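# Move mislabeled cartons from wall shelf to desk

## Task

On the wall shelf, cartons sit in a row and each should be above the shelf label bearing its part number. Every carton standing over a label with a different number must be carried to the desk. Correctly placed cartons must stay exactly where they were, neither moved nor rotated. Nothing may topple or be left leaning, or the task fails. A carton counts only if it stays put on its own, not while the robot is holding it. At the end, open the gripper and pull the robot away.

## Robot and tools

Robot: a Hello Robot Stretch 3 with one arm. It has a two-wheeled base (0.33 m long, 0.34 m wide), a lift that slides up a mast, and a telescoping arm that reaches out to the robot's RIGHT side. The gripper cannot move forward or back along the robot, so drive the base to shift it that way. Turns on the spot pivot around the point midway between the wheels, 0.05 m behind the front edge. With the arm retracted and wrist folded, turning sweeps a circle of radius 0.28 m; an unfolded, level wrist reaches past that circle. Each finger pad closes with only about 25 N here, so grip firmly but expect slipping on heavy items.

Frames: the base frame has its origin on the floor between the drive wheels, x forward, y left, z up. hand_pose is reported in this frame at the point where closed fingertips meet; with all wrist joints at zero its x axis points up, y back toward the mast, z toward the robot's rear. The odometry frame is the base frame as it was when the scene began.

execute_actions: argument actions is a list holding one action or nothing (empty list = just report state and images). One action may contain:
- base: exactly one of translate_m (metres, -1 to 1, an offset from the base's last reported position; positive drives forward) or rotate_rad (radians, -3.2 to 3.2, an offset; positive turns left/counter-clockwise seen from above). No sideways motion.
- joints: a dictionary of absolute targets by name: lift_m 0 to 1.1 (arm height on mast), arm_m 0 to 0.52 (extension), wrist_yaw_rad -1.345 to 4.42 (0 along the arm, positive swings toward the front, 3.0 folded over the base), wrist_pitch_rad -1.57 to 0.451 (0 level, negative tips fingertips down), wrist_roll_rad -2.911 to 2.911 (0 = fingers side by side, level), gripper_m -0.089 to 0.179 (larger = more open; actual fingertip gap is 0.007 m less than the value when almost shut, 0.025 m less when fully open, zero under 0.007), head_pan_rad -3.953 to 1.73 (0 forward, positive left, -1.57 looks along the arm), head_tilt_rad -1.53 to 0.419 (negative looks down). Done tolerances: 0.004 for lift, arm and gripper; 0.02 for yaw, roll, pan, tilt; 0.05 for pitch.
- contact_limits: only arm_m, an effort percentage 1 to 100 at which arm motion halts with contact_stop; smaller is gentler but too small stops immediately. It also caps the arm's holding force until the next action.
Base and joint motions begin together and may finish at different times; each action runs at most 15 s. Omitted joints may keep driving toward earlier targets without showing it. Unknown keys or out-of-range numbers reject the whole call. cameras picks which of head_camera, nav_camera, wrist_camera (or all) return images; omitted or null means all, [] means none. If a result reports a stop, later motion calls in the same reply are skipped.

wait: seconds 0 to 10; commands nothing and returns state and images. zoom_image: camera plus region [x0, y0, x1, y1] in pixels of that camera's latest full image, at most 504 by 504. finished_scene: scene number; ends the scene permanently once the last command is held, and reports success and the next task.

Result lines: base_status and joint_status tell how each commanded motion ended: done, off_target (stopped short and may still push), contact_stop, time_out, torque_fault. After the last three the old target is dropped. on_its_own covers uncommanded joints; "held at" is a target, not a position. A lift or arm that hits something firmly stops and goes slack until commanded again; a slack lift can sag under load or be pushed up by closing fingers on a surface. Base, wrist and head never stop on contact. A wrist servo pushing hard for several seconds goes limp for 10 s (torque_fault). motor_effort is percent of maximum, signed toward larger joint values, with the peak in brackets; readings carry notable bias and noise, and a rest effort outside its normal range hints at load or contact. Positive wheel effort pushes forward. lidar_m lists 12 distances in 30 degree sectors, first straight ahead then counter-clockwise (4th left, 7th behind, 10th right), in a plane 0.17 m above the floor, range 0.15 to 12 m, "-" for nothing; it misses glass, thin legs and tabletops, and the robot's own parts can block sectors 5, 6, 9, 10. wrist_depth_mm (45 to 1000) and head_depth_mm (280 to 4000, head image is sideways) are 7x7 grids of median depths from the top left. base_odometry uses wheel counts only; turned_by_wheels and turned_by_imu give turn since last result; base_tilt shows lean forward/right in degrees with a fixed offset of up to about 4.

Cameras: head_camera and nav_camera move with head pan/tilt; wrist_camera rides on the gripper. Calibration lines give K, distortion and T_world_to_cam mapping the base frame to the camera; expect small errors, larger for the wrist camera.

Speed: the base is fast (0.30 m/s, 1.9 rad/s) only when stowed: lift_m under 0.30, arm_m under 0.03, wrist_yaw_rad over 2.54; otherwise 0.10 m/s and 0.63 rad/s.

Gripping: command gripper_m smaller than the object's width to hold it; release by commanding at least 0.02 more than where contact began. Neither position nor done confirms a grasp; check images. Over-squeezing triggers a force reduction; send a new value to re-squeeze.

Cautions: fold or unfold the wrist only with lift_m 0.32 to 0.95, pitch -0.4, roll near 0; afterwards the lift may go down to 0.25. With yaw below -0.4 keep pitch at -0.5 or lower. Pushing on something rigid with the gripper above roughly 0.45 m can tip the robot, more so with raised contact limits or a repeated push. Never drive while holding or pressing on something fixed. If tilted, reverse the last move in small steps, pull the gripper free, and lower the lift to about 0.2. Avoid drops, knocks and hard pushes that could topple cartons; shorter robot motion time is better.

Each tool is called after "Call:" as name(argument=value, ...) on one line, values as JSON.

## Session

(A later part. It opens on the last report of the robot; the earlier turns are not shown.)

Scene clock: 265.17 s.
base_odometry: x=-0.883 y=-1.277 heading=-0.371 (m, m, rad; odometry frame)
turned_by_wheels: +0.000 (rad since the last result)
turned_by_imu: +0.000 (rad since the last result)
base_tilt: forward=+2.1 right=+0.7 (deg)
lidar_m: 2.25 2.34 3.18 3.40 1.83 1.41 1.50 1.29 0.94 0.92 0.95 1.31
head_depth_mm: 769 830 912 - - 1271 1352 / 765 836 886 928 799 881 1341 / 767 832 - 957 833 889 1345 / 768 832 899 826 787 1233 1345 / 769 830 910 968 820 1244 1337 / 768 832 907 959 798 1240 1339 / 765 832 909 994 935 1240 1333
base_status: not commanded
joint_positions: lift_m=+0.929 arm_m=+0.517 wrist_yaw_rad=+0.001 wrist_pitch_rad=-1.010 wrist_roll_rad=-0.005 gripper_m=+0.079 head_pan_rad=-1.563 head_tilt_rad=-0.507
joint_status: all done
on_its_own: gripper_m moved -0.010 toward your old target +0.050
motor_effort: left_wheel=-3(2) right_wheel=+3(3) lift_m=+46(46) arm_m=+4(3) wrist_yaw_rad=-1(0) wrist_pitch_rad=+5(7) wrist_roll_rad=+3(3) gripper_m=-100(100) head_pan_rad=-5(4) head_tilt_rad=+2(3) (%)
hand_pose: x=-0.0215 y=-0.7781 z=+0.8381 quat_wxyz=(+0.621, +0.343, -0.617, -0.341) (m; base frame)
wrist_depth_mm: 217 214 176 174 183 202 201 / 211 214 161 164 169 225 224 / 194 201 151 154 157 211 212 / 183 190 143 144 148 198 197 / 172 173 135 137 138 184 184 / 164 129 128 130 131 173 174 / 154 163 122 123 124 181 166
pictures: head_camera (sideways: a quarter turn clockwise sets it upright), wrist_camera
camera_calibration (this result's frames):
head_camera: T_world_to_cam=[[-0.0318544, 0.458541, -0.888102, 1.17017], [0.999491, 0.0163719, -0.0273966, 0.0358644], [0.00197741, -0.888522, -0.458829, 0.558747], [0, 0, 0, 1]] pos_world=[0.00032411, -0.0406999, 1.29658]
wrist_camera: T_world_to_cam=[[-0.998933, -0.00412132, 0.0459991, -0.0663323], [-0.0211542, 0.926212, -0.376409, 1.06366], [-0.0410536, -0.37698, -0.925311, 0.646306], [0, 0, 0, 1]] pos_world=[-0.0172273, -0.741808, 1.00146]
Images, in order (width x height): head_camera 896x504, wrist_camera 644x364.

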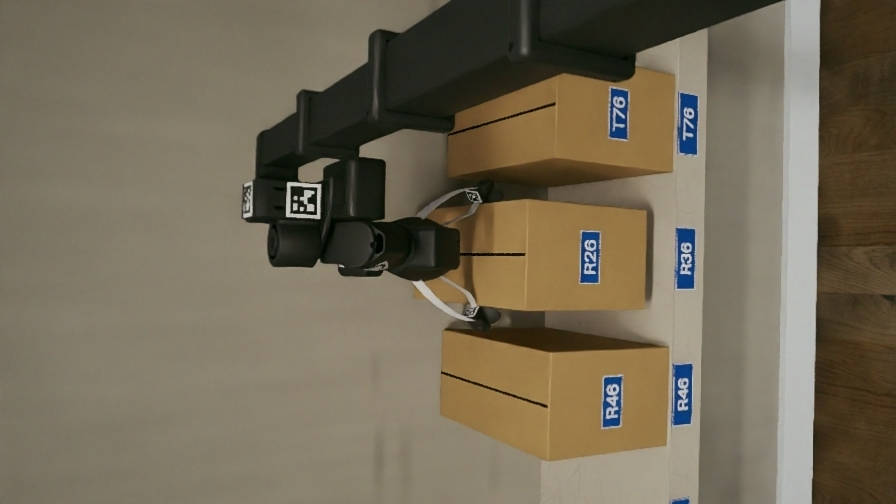

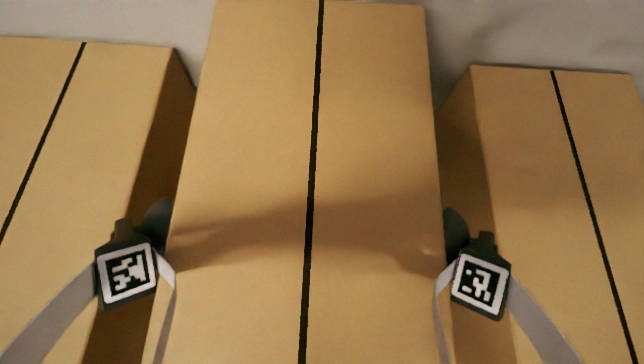

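Call:
execute_actions(actions=[{"joints":{"lift_m":1.1}}], cameras=["wrist_camera"])

Call:
execute_actions(actions=[{"joints":{"arm_m":0.1}}], cameras=["head_camera"])

Call:
execute_actions(actions=[{"base":{"rotate_rad":1.55},"joints":{"head_pan_rad":0,"head_tilt_rad":-0.5}}], cameras=[])

Call:
execute_actions(actions=[{"base":{"translate_m":1.0}}], cameras=[])

Call:
execute_actions(actions=[{"base":{"translate_m":1.0}}])

Scene clock: 288.43 s.
base_odometry: x=-0.883 y=-1.277 heading=-0.371 (m, m, rad; odometry frame)
turned_by_wheels: +0.000 (rad since the last result)
turned_by_imu: -0.002 (rad since the last result)
base_tilt: forward=+2.0 right=+0.9 (deg)
lidar_m: 2.25 2.33 3.18 3.40 1.82 1.41 1.50 1.29 0.95 0.91 0.95 1.31
head_depth_mm: - 832 908 1000 1077 1201 1351 / 751 836 911 953 800 874 1334 / - 843 888 942 927 895 1339 / 760 - 758 711 985 1238 1331 / 768 836 893 894 929 1242 1335 / 768 831 910 956 796 1247 1334 / 765 832 908 997 933 1243 1340
base_status: not commanded
joint_positions: lift_m=+1.099 arm_m=+0.517 wrist_yaw_rad=+0.001 wrist_pitch_rad=-1.011 wrist_roll_rad=-0.005 gripper_m=+0.096 head_pan_rad=-1.563 head_tilt_rad=-0.507
joint_status: all done
on_its_own: gripper_m is held at +0.095, not at your +0.050, by its stall guard, which is not easing now
motor_effort: left_wheel=-3(2) right_wheel=+3(3) lift_m=+46(47) arm_m=+4(4) wrist_yaw_rad=-1(1) wrist_pitch_rad=+5(5) wrist_roll_rad=+3(4) gripper_m=-60(60) head_pan_rad=-5(4) head_tilt_rad=+3(2) (%)
hand_pose: x=-0.0215 y=-0.7779 z=+1.0080 quat_wxyz=(+0.620, +0.344, -0.617, -0.342) (m; base frame)
wrist_depth_mm: 217 215 175 175 181 203 202 / 268 264 162 164 168 248 243 / 349 342 151 154 157 317 311 / 475 367 143 144 147 386 426 / 501 344 135 137 138 562 683 / 488 129 128 129 131 - - / 307 298 122 123 125 315 -
pictures: wrist_camera
camera_calibration (this result's frames):
wrist_camera: T_world_to_cam=[[-0.998933, -0.00416174, 0.0459967, -0.0741762], [-0.0211554, 0.926537, -0.375609, 1.12688], [-0.0410545, -0.376181, -0.925636, 0.804545], [0, 0, 0, 1]] pos_world=[-0.0172273, -0.74175, 1.17139]
Images, in order (width x height): wrist_camera 644x364.

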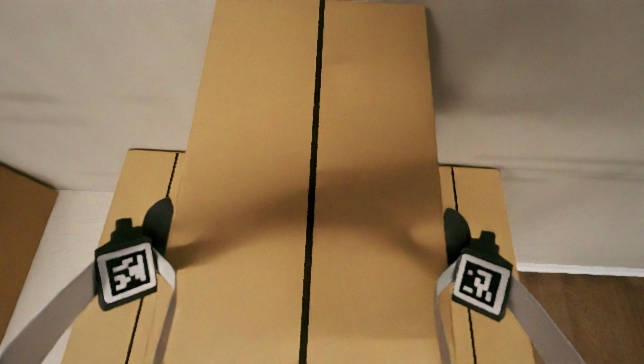

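Scene clock: 292.70 s.
base_odometry: x=-0.883 y=-1.277 heading=-0.371 (m, m, rad; odometry frame)
turned_by_wheels: +0.000 (rad since the last result)
turned_by_imu: -0.001 (rad since the last result)
base_tilt: forward=+2.0 right=+1.0 (deg)
lidar_m: 2.25 2.34 3.16 3.40 1.83 1.41 1.50 1.29 0.95 0.91 0.95 1.31
head_depth_mm: - - - 1012 1077 1203 1344 / - - - 982 799 839 1269 / - - - - - 331 335 / 756 832 - - 369 329 336 / 770 834 904 966 402 327 335 / 767 831 907 958 793 1241 1337 / 766 829 903 995 937 1247 1336
base_status: not commanded
joint_positions: lift_m=+1.099 arm_m=+0.100 wrist_yaw_rad=+0.001 wrist_pitch_rad=-1.011 wrist_roll_rad=-0.005 gripper_m=+0.096 head_pan_rad=-1.563 head_tilt_rad=-0.507
joint_status: all done
on_its_own: gripper_m is held at +0.095, not at your +0.050, by its stall guard, which is not easing now
motor_effort: left_wheel=-2(3) right_wheel=+3(3) lift_m=+46(46) arm_m=-3(3) wrist_yaw_rad=-1(1) wrist_pitch_rad=+6(5) wrist_roll_rad=+3(4) gripper_m=-60(60) head_pan_rad=-4(4) head_tilt_rad=+3(3) (%)
hand_pose: x=-0.0215 y=-0.3609 z=+1.0080 quat_wxyz=(+0.620, +0.344, -0.617, -0.342) (m; base frame)
wrist_depth_mm: 515 650 174 173 178 692 676 / 551 623 161 162 166 837 835 / - - 151 153 157 - - / - - 142 144 146 - - / - - 135 136 138 - - / - 128 128 130 132 - - / - - 122 123 125 - -
pictures: head_camera (sideways: a quarter turn clockwise sets it upright)
camera_calibration (this result's frames):
head_camera: T_world_to_cam=[[-0.0318542, 0.458496, -0.888126, 1.1702], [0.999491, 0.0163707, -0.0273971, 0.035865], [0.0019778, -0.888546, -0.458784, 0.558688], [0, 0, 0, 1]] pos_world=[0.000324122, -0.0407002, 1.29659]
Images, in order (width x height): head_camera 896x504.

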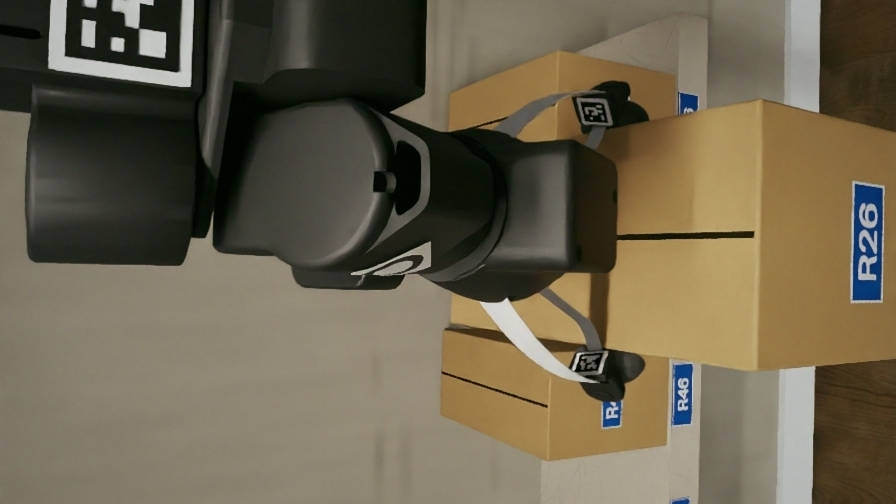

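Scene clock: 296.10 s.
base_odometry: x=-0.883 y=-1.277 heading=+1.179 (m, m, rad; odometry frame)
turned_by_wheels: +1.550 (rad since the last result)
turned_by_imu: +1.569 (rad since the last result)
base_tilt: forward=+2.0 right=+0.9 (deg)
lidar_m: 3.41 1.83 1.40 1.50 1.32 0.96 0.92 0.94 1.28 2.25 2.33 3.13
head_depth_mm: 3373 3662 3850 2757 2058 1643 1355 / 3355 3596 3774 2736 2050 1644 1355 / 3330 3487 3785 2688 2035 1627 1348 / 3305 3518 3716 2684 2030 1619 1353 / 3310 3458 3742 2670 2009 1622 1341 / 3267 3462 3677 2627 1995 1594 1337 / 3250 3469 3685 2609 1986 1605 1330
base_status: done
joint_positions: lift_m=+1.099 arm_m=+0.100 wrist_yaw_rad=+0.001 wrist_pitch_rad=-1.011 wrist_roll_rad=-0.005 gripper_m=+0.096 head_pan_rad=-0.007 head_tilt_rad=-0.507
joint_status: all done
on_its_own: gripper_m is held at +0.095, not at your +0.050, by its stall guard, which is not easing now
motor_effort: left_wheel=-2(9) right_wheel=+3(9) lift_m=+46(46) arm_m=-3(4) wrist_yaw_rad=-1(1) wrist_pitch_rad=+6(6) wrist_roll_rad=+3(3) gripper_m=-59(60) head_pan_rad=+4(47) head_tilt_rad=+3(3) (%)
hand_pose: x=-0.0215 y=-0.3609 z=+1.0080 quat_wxyz=(+0.620, +0.344, -0.617, -0.342) (m; base frame)
wrist_depth_mm: - - 174 173 178 - - / - - 161 163 167 - - / - - 151 153 157 - 989 / - - 142 144 146 - 981 / - - 135 137 138 - 973 / - 129 128 129 131 - 971 / - - 122 124 124 - 930
pictures: none
No camera images: the call's "cameras" was empty. Leave "cameras" out to get every camera's image.

Scene clock: 307.50 s.
base_odometry: x=-0.501 y=-0.353 heading=+1.179 (m, m, rad; odometry frame)
turned_by_wheels: +0.000 (rad since the last result)
turned_by_imu: +0.001 (rad since the last result)
base_tilt: forward=+2.0 right=+0.8 (deg)
lidar_m: 2.44 2.17 1.21 1.14 1.56 1.98 1.91 1.97 2.33 2.24 2.31 2.95
head_depth_mm: 2499 2675 2926 2774 2038 1643 1353 / 2447 2683 2533 2652 2041 1635 1368 / 2422 2632 2892 2730 2010 1613 1348 / 2468 2640 2888 2693 2024 1621 1342 / 2440 2529 2863 2653 2006 1612 1337 / 2428 2608 2873 2662 2016 1611 1343 / 2437 2609 2830 2577 1974 1599 1330
base_status: done
joint_positions: lift_m=+1.099 arm_m=+0.100 wrist_yaw_rad=+0.001 wrist_pitch_rad=-1.011 wrist_roll_rad=-0.005 gripper_m=+0.096 head_pan_rad=-0.007 head_tilt_rad=-0.507
joint_status: not commanded
on_its_own: gripper_m is held at +0.095, not at your +0.050, by its stall guard, which is not easing now
motor_effort: left_wheel=-3(4) right_wheel=+4(8) lift_m=+46(46) arm_m=-3(3) wrist_yaw_rad=+0(1) wrist_pitch_rad=+5(6) wrist_roll_rad=+3(3) gripper_m=-61(61) head_pan_rad=+3(4) head_tilt_rad=+3(4) (%)
hand_pose: x=-0.0215 y=-0.3609 z=+1.0080 quat_wxyz=(+0.620, +0.344, -0.617, -0.342) (m; base frame)
wrist_depth_mm: - - 173 173 178 - - / - - 161 162 167 - - / - - 151 153 156 - - / - - 142 144 147 - - / - - 135 136 138 - - / - 129 128 129 131 - - / - - 122 123 125 - -
pictures: none
No camera images: the call's "cameras" was empty. Leave "cameras" out to get every camera's image.

Scene clock: 318.90 s.
base_odometry: x=-0.118 y=+0.571 heading=+1.179 (m, m, rad; odometry frame)
turned_by_wheels: +0.000 (rad since the last result)
turned_by_imu: +0.001 (rad since the last result)
base_tilt: forward=+2.0 right=+0.9 (deg)
lidar_m: 1.84 1.55 1.58 1.14 1.57 1.61 2.91 2.99 2.32 2.21 2.28 1.49
head_depth_mm: 1582 1730 1811 1363 1918 1597 1366 / 1592 1718 1811 1351 2008 1633 1359 / 1572 1722 1807 1338 2051 1634 1351 / 1579 1727 1800 1323 2015 1613 1351 / 1575 1692 1751 1307 2020 1616 1339 / 1558 1706 1207 1174 1998 1619 1328 / 1568 1680 1737 1291 1986 1596 1331
base_status: done
joint_positions: lift_m=+1.099 arm_m=+0.100 wrist_yaw_rad=+0.001 wrist_pitch_rad=-1.011 wrist_roll_rad=-0.005 gripper_m=+0.096 head_pan_rad=-0.007 head_tilt_rad=-0.507
joint_status: not commanded
on_its_own: gripper_m is held at +0.095, not at your +0.050, by its stall guard, which is not easing now
motor_effort: left_wheel=-3(4) right_wheel=+3(8) lift_m=+46(45) arm_m=-4(3) wrist_yaw_rad=-1(0) wrist_pitch_rad=+6(6) wrist_roll_rad=+3(3) gripper_m=-61(60) head_pan_rad=+4(3) head_tilt_rad=+4(3) (%)
hand_pose: x=-0.0215 y=-0.3609 z=+1.0080 quat_wxyz=(+0.620, +0.344, -0.617, -0.342) (m; base frame)
wrist_depth_mm: - - 173 174 178 - - / - - 162 162 167 - - / - - 151 152 157 - - / - - 142 145 146 - - / - - 135 136 138 - - / - 129 128 130 130 - - / - - 122 123 124 - -
pictures: head_camera (sideways: a quarter turn clockwise sets it upright), nav_camera (sideways: a quarter turn counterclockwise sets it upright), wrist_camera
camera_calibration (this result's frames):
head_camera: T_world_to_cam=[[-0.458903, -0.0250978, -0.888132, 1.17281], [-0.00164745, 0.999623, -0.0273972, 0.0419721], [0.888485, -0.0111095, -0.458772, 0.553264], [0, 0, 0, 1]] pos_world=[0.0467108, -0.00637473, 1.29659]
nav_camera: T_world_to_cam=[[0.452128, 0.0310058, 0.891414, -1.12173], [-0.021564, -0.998724, 0.0456757, -0.00737601], [0.891692, -0.0398737, -0.450882, 0.543285], [0, 0, 0, 1]] pos_world=[0.022563, 0.0490764, 1.24522]
wrist_camera: T_world_to_cam=[[-0.998933, -0.00416991, 0.0460031, -0.0724503], [-0.0211653, 0.926537, -0.375609, 0.740495], [-0.0410573, -0.376182, -0.925636, 0.961419], [0, 0, 0, 1]] pos_world=[-0.0172268, -0.32473, 1.17139]
Images, in order (width x height): head_camera 896x504, nav_camera 672x504, wrist_camera 644x364.

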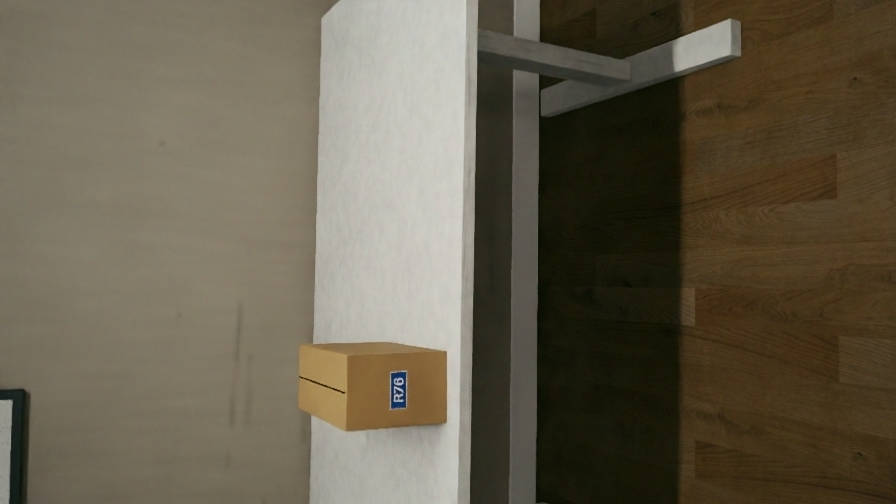

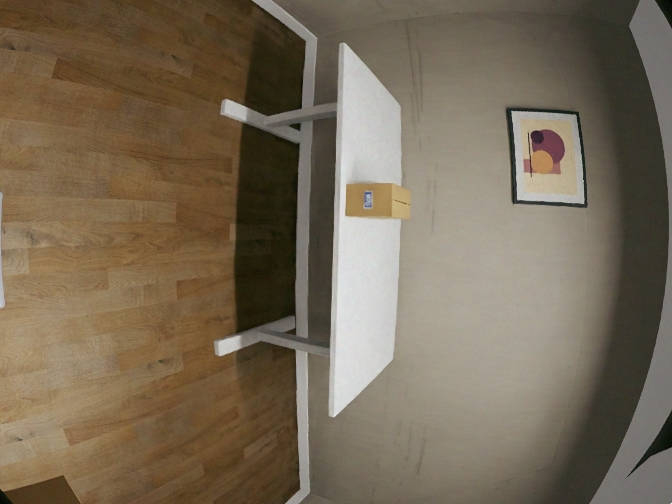

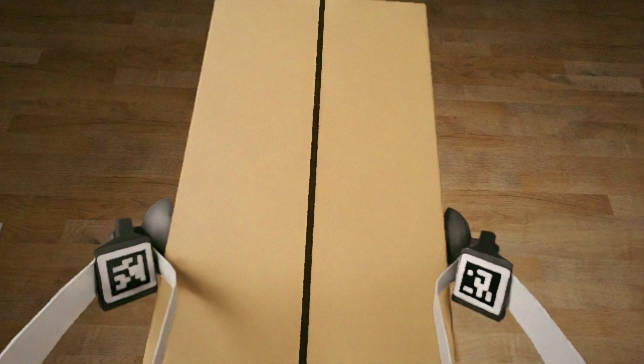

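Call:
execute_actions(actions=[{"base":{"translate_m":0.5}}], cameras=[])

Call:
execute_actions(actions=[{"base":{"rotate_rad":1.55},"joints":{"head_pan_rad":-1.57,"head_tilt_rad":-0.7}}], cameras=[])

Call:
execute_actions(actions=[{"base":{"translate_m":-0.1},"joints":{"arm_m":0.48}}], cameras=["head_camera"])

Scene clock: 329.33 s.
base_odometry: x=+0.073 y=+1.033 heading=+1.178 (m, m, rad; odometry frame)
turned_by_wheels: +0.000 (rad since the last result)
turned_by_imu: +0.000 (rad since the last result)
base_tilt: forward=+2.0 right=+0.8 (deg)
lidar_m: 1.34 1.12 1.58 1.52 1.35 1.99 3.37 3.17 2.31 2.21 1.92 1.04
head_depth_mm: 1153 1252 1360 1216 916 797 1335 / 1146 1246 1359 1216 913 796 1360 / 1141 1245 1359 1211 910 791 1349 / 1144 1237 1338 1200 901 790 1342 / 1142 1232 1344 1190 897 787 1344 / 1130 1227 1341 858 743 759 1342 / 1128 1219 1336 810 685 747 1331
base_status: done
joint_positions: lift_m=+1.099 arm_m=+0.100 wrist_yaw_rad=+0.001 wrist_pitch_rad=-1.011 wrist_roll_rad=-0.005 gripper_m=+0.096 head_pan_rad=-0.007 head_tilt_rad=-0.507
joint_status: not commanded
on_its_own: gripper_m is held at +0.095, not at your +0.050, by its stall guard, which is not easing now
motor_effort: left_wheel=-3(5) right_wheel=+3(8) lift_m=+45(45) arm_m=-3(3) wrist_yaw_rad=-1(0) wrist_pitch_rad=+5(6) wrist_roll_rad=+3(3) gripper_m=-59(60) head_pan_rad=+3(4) head_tilt_rad=+4(3) (%)
hand_pose: x=-0.0215 y=-0.3609 z=+1.0080 quat_wxyz=(+0.620, +0.344, -0.617, -0.342) (m; base frame)
wrist_depth_mm: - - 173 174 178 - - / - - 161 162 167 - - / - - 151 153 156 - - / - - 142 145 148 - - / - - 135 137 138 - - / - 129 129 130 131 - - / - - 122 123 125 - -
pictures: none
No camera images: the call's "cameras" was empty. Leave "cameras" out to get every camera's image.

Scene clock: 332.73 s.
base_odometry: x=+0.073 y=+1.033 heading=+2.728 (m, m, rad; odometry frame)
turned_by_wheels: +1.550 (rad since the last result)
turned_by_imu: +1.569 (rad since the last result)
base_tilt: forward=+2.1 right=+0.8 (deg)
lidar_m: 1.52 1.22 1.98 3.37 3.23 2.33 2.21 1.97 1.04 1.35 1.12 1.59
head_depth_mm: - - 1176 910 1384 1423 1228 / - - 1168 881 770 1382 1230 / - - - 377 338 384 1220 / 1158 - - 376 338 385 1214 / 1158 1307 1196 395 337 386 1212 / 1164 1301 813 731 1525 1391 1204 / 1167 1287 775 712 1519 1392 1203
base_status: done
joint_positions: lift_m=+1.099 arm_m=+0.100 wrist_yaw_rad=+0.001 wrist_pitch_rad=-1.011 wrist_roll_rad=-0.005 gripper_m=+0.096 head_pan_rad=-1.563 head_tilt_rad=-0.691
joint_status: all done
on_its_own: gripper_m is held at +0.095, not at your +0.050, by its stall guard, which is not easing now
motor_effort: left_wheel=-2(11) right_wheel=+3(8) lift_m=+46(46) arm_m=-4(3) wrist_yaw_rad=-1(1) wrist_pitch_rad=+5(5) wrist_roll_rad=+3(4) gripper_m=-60(60) head_pan_rad=-4(47) head_tilt_rad=-4(20) (%)
hand_pose: x=-0.0215 y=-0.3609 z=+1.0080 quat_wxyz=(+0.620, +0.344, -0.617, -0.342) (m; base frame)
wrist_depth_mm: 569 355 173 173 178 625 646 / 535 402 161 163 166 582 581 / 501 498 150 153 156 536 547 / - - 142 144 147 - - / - - 135 137 138 - - / - 129 128 130 131 - - / - - 122 123 124 - -
pictures: none
No camera images: the call's "cameras" was empty. Leave "cameras" out to get every camera's image.

Scene clock: 336.73 s.
base_odometry: x=+0.164 y=+0.993 heading=+2.728 (m, m, rad; odometry frame)
turned_by_wheels: +0.000 (rad since the last result)
turned_by_imu: -0.001 (rad since the last result)
base_tilt: forward=+1.9 right=+1.0 (deg)
lidar_m: 1.62 1.31 2.04 3.37 3.09 2.22 2.10 1.97 1.00 1.35 1.18 1.70
head_depth_mm: 1180 1312 1177 913 1349 1389 1223 / 1179 1322 1166 913 1527 1419 1228 / 1171 1251 1032 878 1549 1422 1231 / - 681 657 847 1547 1411 1217 / 1165 1267 1059 893 1530 1405 1210 / 1175 1298 1131 886 1523 1398 1209 / 1158 1300 840 807 1521 1396 1209
base_status: done
joint_positions: lift_m=+1.099 arm_m=+0.480 wrist_yaw_rad=+0.001 wrist_pitch_rad=-1.011 wrist_roll_rad=-0.005 gripper_m=+0.096 head_pan_rad=-1.563 head_tilt_rad=-0.691
joint_status: all done
on_its_own: gripper_m is held at +0.095, not at your +0.050, by its stall guard, which is not easing now
motor_effort: left_wheel=-3(9) right_wheel=+3(5) lift_m=+46(46) arm_m=+3(4) wrist_yaw_rad=-1(1) wrist_pitch_rad=+6(5) wrist_roll_rad=+3(3) gripper_m=-59(60) head_pan_rad=-4(4) head_tilt_rad=-4(4) (%)
hand_pose: x=-0.0215 y=-0.7402 z=+1.0080 quat_wxyz=(+0.620, +0.344, -0.617, -0.342) (m; base frame)
wrist_depth_mm: 576 584 172 173 177 627 723 / 540 533 161 163 167 586 596 / 491 504 151 153 156 537 549 / 312 475 143 144 147 493 505 / 311 380 135 136 138 468 469 / 297 129 128 129 131 448 446 / 338 382 122 124 124 416 429
pictures: head_camera (sideways: a quarter turn clockwise sets it upright)
camera_calibration (this result's frames):
head_camera: T_world_to_cam=[[-0.0330253, 0.613549, -0.788965, 1.04091], [0.999454, 0.0212249, -0.0253302, 0.0331681], [0.00120438, -0.789371, -0.613915, 0.760527], [0, 0, 0, 1]] pos_world=[0.000310464, -0.0390165, 1.28898]
Images, in order (width x height): head_camera 896x504.

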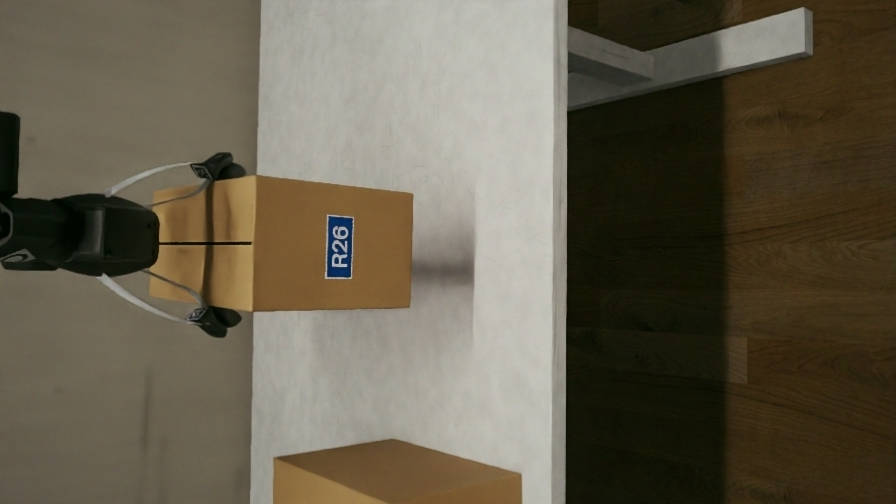

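Call:
execute_actions(actions=[{"joints":{"lift_m":0.985,"arm_m":0.45}}], cameras=[])

Call:
execute_actions(actions=[{"joints":{"lift_m":0.958}}], cameras=["head_camera"])

Scene clock: 340.53 s.
base_odometry: x=+0.164 y=+0.993 heading=+2.728 (m, m, rad; odometry frame)
turned_by_wheels: +0.000 (rad since the last result)
turned_by_imu: -0.001 (rad since the last result)
base_tilt: forward=+2.0 right=+0.8 (deg)
lidar_m: 1.62 1.31 2.04 3.37 3.10 2.22 2.11 1.97 0.99 1.35 1.18 1.70
head_depth_mm: 1165 - 1128 912 1339 1387 1223 / 1145 1339 1172 903 1524 1416 1227 / 1125 1350 1071 845 1547 1405 1220 / 1149 - 718 722 1555 1404 1218 / 1170 1299 1090 840 1533 1405 1217 / 1151 1299 1132 889 1527 1399 1209 / 1159 1291 836 805 1511 1396 1208
base_status: not commanded
joint_positions: lift_m=+0.986 arm_m=+0.450 wrist_yaw_rad=+0.001 wrist_pitch_rad=-1.011 wrist_roll_rad=-0.005 gripper_m=+0.096 head_pan_rad=-1.563 head_tilt_rad=-0.691
joint_status: all done
on_its_own: gripper_m is held at +0.095, not at your +0.050, by its stall guard, which is not easing now
motor_effort: left_wheel=-3(3) right_wheel=+3(4) lift_m=+13(43) arm_m=-3(3) wrist_yaw_rad=-1(1) wrist_pitch_rad=+5(6) wrist_roll_rad=+3(3) gripper_m=-60(60) head_pan_rad=-4(4) head_tilt_rad=-4(4) (%)
hand_pose: x=-0.0215 y=-0.7109 z=+0.8945 quat_wxyz=(+0.620, +0.344, -0.617, -0.342) (m; base frame)
wrist_depth_mm: 433 439 173 174 178 469 472 / 403 408 161 162 166 434 437 / 317 385 150 152 156 401 407 / 308 354 143 144 147 378 378 / 307 334 135 136 138 353 355 / 295 129 127 130 131 333 333 / 292 293 122 123 125 309 320
pictures: none
No camera images: the call's "cameras" was empty. Leave "cameras" out to get every camera's image.

Scene clock: 341.60 s.
base_odometry: x=+0.164 y=+0.993 heading=+2.728 (m, m, rad; odometry frame)
turned_by_wheels: +0.000 (rad since the last result)
turned_by_imu: +0.000 (rad since the last result)
base_tilt: forward=+2.0 right=+0.7 (deg)
lidar_m: 1.62 1.31 2.05 3.36 3.09 2.22 2.10 1.97 0.99 1.35 1.18 1.69
head_depth_mm: 1182 - - 913 1351 1393 1230 / 1158 - 1149 909 1520 1415 1227 / 1143 - 1157 847 1548 1408 1224 / 1157 1284 745 719 1550 1405 1217 / 1167 1308 1141 841 1541 1409 1208 / 1160 1291 1131 889 1527 1396 1212 / 1162 1296 841 809 1522 1396 1201
base_status: not commanded
joint_positions: lift_m=+0.959 arm_m=+0.450 wrist_yaw_rad=+0.001 wrist_pitch_rad=-0.997 wrist_roll_rad=-0.005 gripper_m=+0.096 head_pan_rad=-1.563 head_tilt_rad=-0.691
joint_status: lift_m contact_stop (moved -0.027 of -0.028)
on_its_own: gripper_m is held at +0.095, not at your +0.050, by its stall guard, which is not easing now; lift_m is slack since a contact_stop, until your next command for it
motor_effort: left_wheel=-3(3) right_wheel=+3(4) lift_m=+29(28) arm_m=-1(3) wrist_yaw_rad=-1(1) wrist_pitch_rad=-2(6) wrist_roll_rad=+3(4) gripper_m=-62(60) head_pan_rad=-5(4) head_tilt_rad=-5(4) (%)
hand_pose: x=-0.0215 y=-0.7138 z=+0.8695 quat_wxyz=(+0.623, +0.339, -0.619, -0.337) (m; base frame)
wrist_depth_mm: 406 414 187 184 430 447 453 / 379 384 169 170 175 408 413 / 317 355 156 157 161 374 384 / 307 332 144 147 150 356 356 / 300 312 135 137 139 330 331 / 287 128 127 129 130 314 314 / 275 272 120 121 123 289 295
pictures: head_camera (sideways: a quarter turn clockwise sets it upright)
camera_calibration (this result's frames):
head_camera: T_world_to_cam=[[-0.0330255, 0.613581, -0.788941, 1.04088], [0.999454, 0.0212259, -0.0253297, 0.0331674], [0.00120419, -0.789347, -0.613947, 0.760568], [0, 0, 0, 1]] pos_world=[0.000310461, -0.039016, 1.28898]
Images, in order (width x height): head_camera 896x504.

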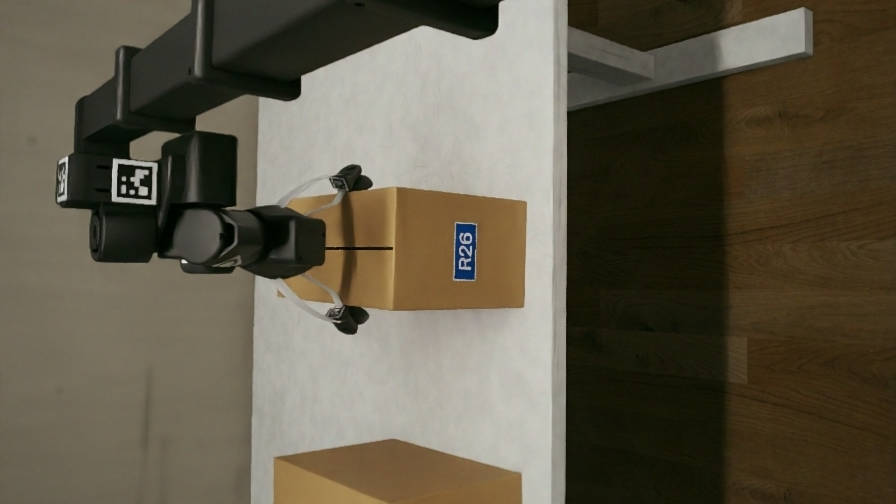

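Call:
execute_actions(actions=[{"joints":{"gripper_m":0.15,"lift_m":0.965}}], cameras=[])

Call:
wait(seconds=1)

Call:
execute_actions(actions=[{"joints":{"lift_m":1.1}}], cameras=[])

Call:
execute_actions(actions=[{"joints":{"arm_m":0.0,"head_tilt_rad":-0.5}}])

Scene clock: 346.97 s.
base_odometry: x=+0.164 y=+0.993 heading=+2.728 (m, m, rad; odometry frame)
turned_by_wheels: +0.000 (rad since the last result)
turned_by_imu: -0.001 (rad since the last result)
base_tilt: forward=+2.0 right=+0.8 (deg)
lidar_m: 1.62 1.32 2.04 3.36 3.09 2.22 2.11 1.98 0.99 1.35 1.19 1.70
head_depth_mm: 1175 - - 915 1345 1397 1228 / 1159 1346 1171 905 1533 1422 1225 / 1148 - 1156 849 1548 1405 1223 / 1156 1284 743 717 1540 1404 1217 / 1166 1300 1147 838 1536 1400 1215 / 1159 1290 1137 886 1519 1395 1211 / 1168 1300 840 803 1525 1393 1208
base_status: not commanded
joint_positions: lift_m=+0.964 arm_m=+0.450 wrist_yaw_rad=+0.001 wrist_pitch_rad=-1.009 wrist_roll_rad=-0.005 gripper_m=+0.150 head_pan_rad=-1.563 head_tilt_rad=-0.691
joint_status: all done
motor_effort: left_wheel=-2(3) right_wheel=+3(4) lift_m=+46(45) arm_m=-1(2) wrist_yaw_rad=-1(1) wrist_pitch_rad=+5(6) wrist_roll_rad=+3(3) gripper_m=-1(100) head_pan_rad=-5(5) head_tilt_rad=-4(4) (%)
hand_pose: x=-0.0215 y=-0.7111 z=+0.8732 quat_wxyz=(+0.621, +0.343, -0.617, -0.341) (m; base frame)
wrist_depth_mm: 406 418 187 184 429 439 454 / 379 382 171 171 176 406 410 / 314 355 157 158 163 378 384 / 310 333 146 148 152 351 356 / 303 315 137 139 141 332 336 / 287 131 129 131 132 - 313 / 275 275 122 124 124 288 300
pictures: none
No camera images: the call's "cameras" was empty. Leave "cameras" out to get every camera's image.

Scene clock: 347.97 s.
base_odometry: x=+0.164 y=+0.993 heading=+2.728 (m, m, rad; odometry frame)
turned_by_wheels: +0.000 (rad since the last result)
turned_by_imu: +0.000 (rad since the last result)
base_tilt: forward=+2.1 right=+0.9 (deg)
lidar_m: 1.62 1.31 2.04 3.37 3.09 2.22 2.10 1.97 1.00 1.35 1.18 1.70
head_depth_mm: 1182 - - 913 1333 1395 1225 / 1164 1340 1166 905 1532 1410 1227 / 1148 - 1157 848 1550 1412 1219 / 1151 1283 742 716 1544 1403 1219 / 1162 1311 1141 843 1525 1406 1211 / 1157 1302 1139 887 1516 1393 1206 / 1163 1295 838 809 1528 1396 1210
base_status: not commanded
joint_positions: lift_m=+0.964 arm_m=+0.450 wrist_yaw_rad=+0.001 wrist_pitch_rad=-1.009 wrist_roll_rad=-0.005 gripper_m=+0.150 head_pan_rad=-1.563 head_tilt_rad=-0.691
joint_status: all done
motor_effort: left_wheel=-2(3) right_wheel=+3(4) lift_m=+46(45) arm_m=-1(2) wrist_yaw_rad=-1(1) wrist_pitch_rad=+4(6) wrist_roll_rad=+3(3) gripper_m=+1(100) head_pan_rad=-5(5) head_tilt_rad=-5(4) (%)
hand_pose: x=-0.0215 y=-0.7111 z=+0.8732 quat_wxyz=(+0.621, +0.343, -0.617, -0.341) (m; base frame)
wrist_depth_mm: 403 409 186 184 429 436 448 / 376 382 169 170 175 402 412 / 318 355 157 158 163 378 384 / 308 334 146 148 152 353 355 / 301 314 137 139 141 335 333 / 287 131 129 131 132 - 312 / 275 275 122 123 125 289 298
wait: 1.00 s; at rest by 0.27 s
pictures: head_camera (sideways: a quarter turn clockwise sets it upright), nav_camera (sideways: a quarter turn counterclockwise sets it upright), wrist_camera
camera_calibration (this result's frames):
head_camera: T_world_to_cam=[[-0.0330255, 0.613581, -0.788941, 1.04088], [0.999454, 0.0212259, -0.0253297, 0.0331673], [0.00120419, -0.789346, -0.613947, 0.760569], [0, 0, 0, 1]] pos_world=[0.00031046, -0.039016, 1.28898]
nav_camera: T_world_to_cam=[[0.0388387, -0.607437, 0.793418, -0.991426], [-0.998867, -0.00174971, 0.0475561, -0.00385139], [-0.0274991, -0.794366, -0.606817, 0.751775], [0, 0, 0, 1]] pos_world=[0.0553318, -0.00505139, 1.24299]
wrist_camera: T_world_to_cam=[[-0.998933, -0.00403372, 0.0459977, -0.0676123], [-0.0211152, 0.925821, -0.377371, 1.01542], [-0.0410635, -0.37794, -0.924919, 0.703034], [0, 0, 0, 1]] pos_world=[-0.0172303, -0.674668, 1.03655]
Images, in order (width x height): head_camera 896x504, nav_camera 672x504, wrist_camera 644x364.

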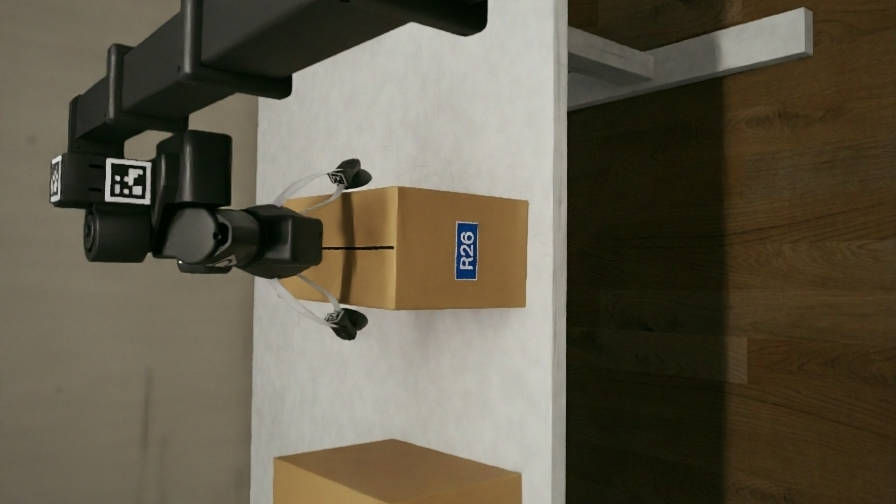

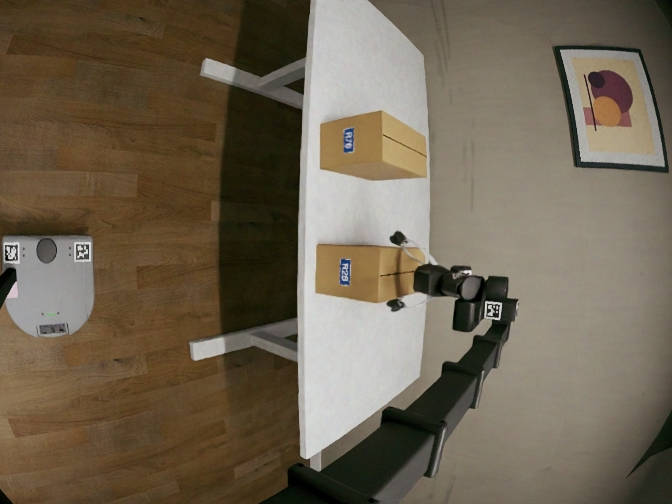

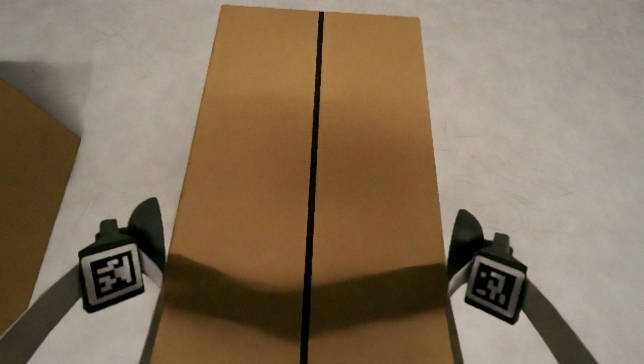

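Scene clock: 350.03 s.
base_odometry: x=+0.164 y=+0.993 heading=+2.728 (m, m, rad; odometry frame)
turned_by_wheels: +0.000 (rad since the last result)
turned_by_imu: +0.000 (rad since the last result)
base_tilt: forward=+2.0 right=+0.7 (deg)
lidar_m: 1.62 1.31 2.04 3.37 3.08 2.22 2.11 1.96 0.99 1.35 1.18 1.69
head_depth_mm: 1180 1323 1178 911 1349 1390 1230 / 1182 1312 1165 907 1535 1421 1220 / 1171 1312 1115 850 1550 1408 1222 / - 1324 788 716 1544 1410 1224 / 1171 1299 1105 843 1538 1396 1214 / 1170 1299 1138 895 1530 1394 1207 / 1156 1284 839 810 1523 1396 1216
base_status: not commanded
joint_positions: lift_m=+1.099 arm_m=+0.450 wrist_yaw_rad=+0.001 wrist_pitch_rad=-1.009 wrist_roll_rad=-0.005 gripper_m=+0.150 head_pan_rad=-1.563 head_tilt_rad=-0.691
joint_status: all done
motor_effort: left_wheel=-1(2) right_wheel=+3(3) lift_m=+45(46) arm_m=-2(2) wrist_yaw_rad=-1(1) wrist_pitch_rad=+5(5) wrist_roll_rad=+4(3) gripper_m=+1(1) head_pan_rad=-4(5) head_tilt_rad=-4(4) (%)
hand_pose: x=-0.0215 y=-0.7111 z=+1.0082 quat_wxyz=(+0.621, +0.343, -0.617, -0.341) (m; base frame)
wrist_depth_mm: 567 581 603 612 619 624 742 / 531 538 552 561 575 572 603 / 327 505 509 314 531 540 550 / 307 465 477 294 492 500 508 / 301 439 443 277 454 471 476 / 288 419 408 259 430 - 445 / 334 393 248 244 407 414 422
pictures: none
No camera images: the call's "cameras" was empty. Leave "cameras" out to get every camera's image.

Scene clock: 354.53 s.
base_odometry: x=+0.164 y=+0.993 heading=+2.728 (m, m, rad; odometry frame)
turned_by_wheels: +0.000 (rad since the last result)
turned_by_imu: -0.001 (rad since the last result)
base_tilt: forward=+2.1 right=+0.8 (deg)
lidar_m: 1.62 1.31 2.04 3.37 3.11 2.22 2.10 1.97 1.00 1.35 1.18 1.70
head_depth_mm: - - - - - - 1298 / - - - - - - - / - - - - - - - / 1133 - 1360 - - - - / 1146 1242 1347 1187 838 1133 1352 / 1144 1238 1354 1185 898 758 1315 / 1139 1236 1338 902 825 763 1325
base_status: not commanded
joint_positions: lift_m=+1.099 arm_m=+0.000 wrist_yaw_rad=+0.001 wrist_pitch_rad=-1.009 wrist_roll_rad=-0.005 gripper_m=+0.150 head_pan_rad=-1.563 head_tilt_rad=-0.507
joint_status: all done
motor_effort: left_wheel=-2(2) right_wheel=+3(2) lift_m=+45(45) arm_m=-3(5) wrist_yaw_rad=-1(1) wrist_pitch_rad=+5(4) wrist_roll_rad=+3(3) gripper_m=+1(1) head_pan_rad=-5(5) head_tilt_rad=+4(20) (%)
hand_pose: x=-0.0215 y=-0.2613 z=+1.0082 quat_wxyz=(+0.621, +0.343, -0.617, -0.341) (m; base frame)
wrist_depth_mm: 569 464 596 439 619 623 - / 539 542 554 540 566 574 594 / - - - - - - - / - - - - - - - / - - - - - - - / - - - - - - - / - - - - - - -
pictures: head_camera (sideways: a quarter turn clockwise sets it upright), nav_camera (sideways: a quarter turn counterclockwise sets it upright), wrist_camera
camera_calibration (this result's frames):
head_camera: T_world_to_cam=[[-0.0318411, 0.458502, -0.888123, 1.1702], [0.999491, 0.0163424, -0.027397, 0.0358649], [0.00195246, -0.888543, -0.458789, 0.558694], [0, 0, 0, 1]] pos_world=[0.000322962, -0.0407, 1.29659]
nav_camera: T_world_to_cam=[[0.037649, -0.45164, 0.891405, -1.11919], [-0.998933, 0.00687942, 0.0456759, -0.0014144], [-0.0267614, -0.892174, -0.450899, 0.54891], [0, 0, 0, 1]] pos_world=[0.0554131, -0.0157387, 1.24522]
wrist_camera: T_world_to_cam=[[-0.998933, -0.00403353, 0.0459978, -0.0720086], [-0.0211153, 0.925819, -0.377376, 0.649937], [-0.0410635, -0.377945, -0.924917, 0.997913], [0, 0, 0, 1]] pos_world=[-0.0172303, -0.224859, 1.17157]
Images, in order (width x height): head_camera 896x504, nav_camera 672x504, wrist_camera 644x364.

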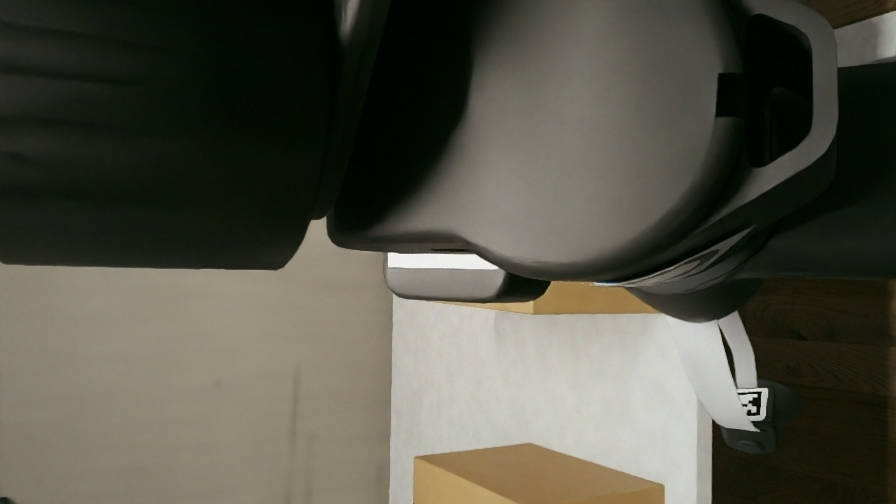

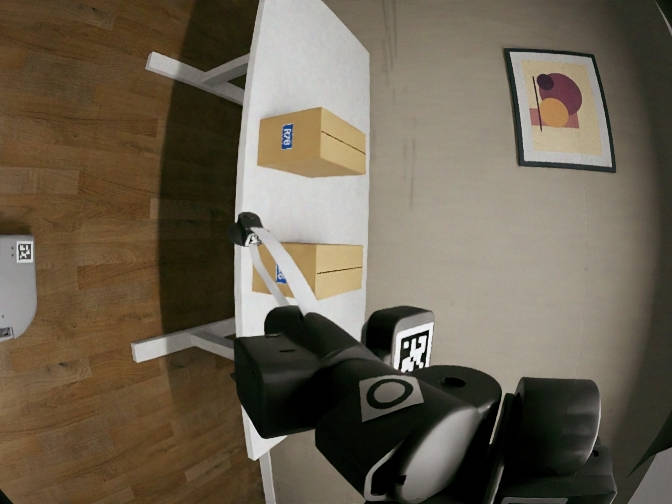

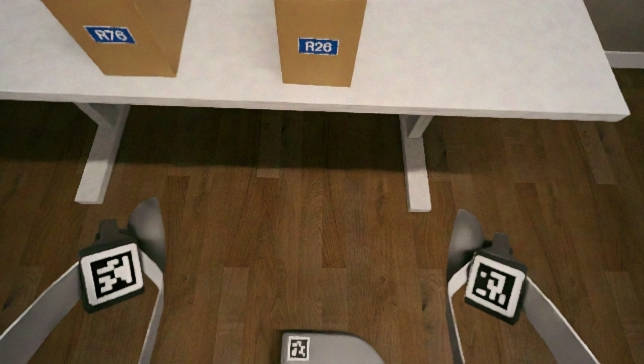

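Call:
finished_scene(scene=1)

The scene is finished: the task was done.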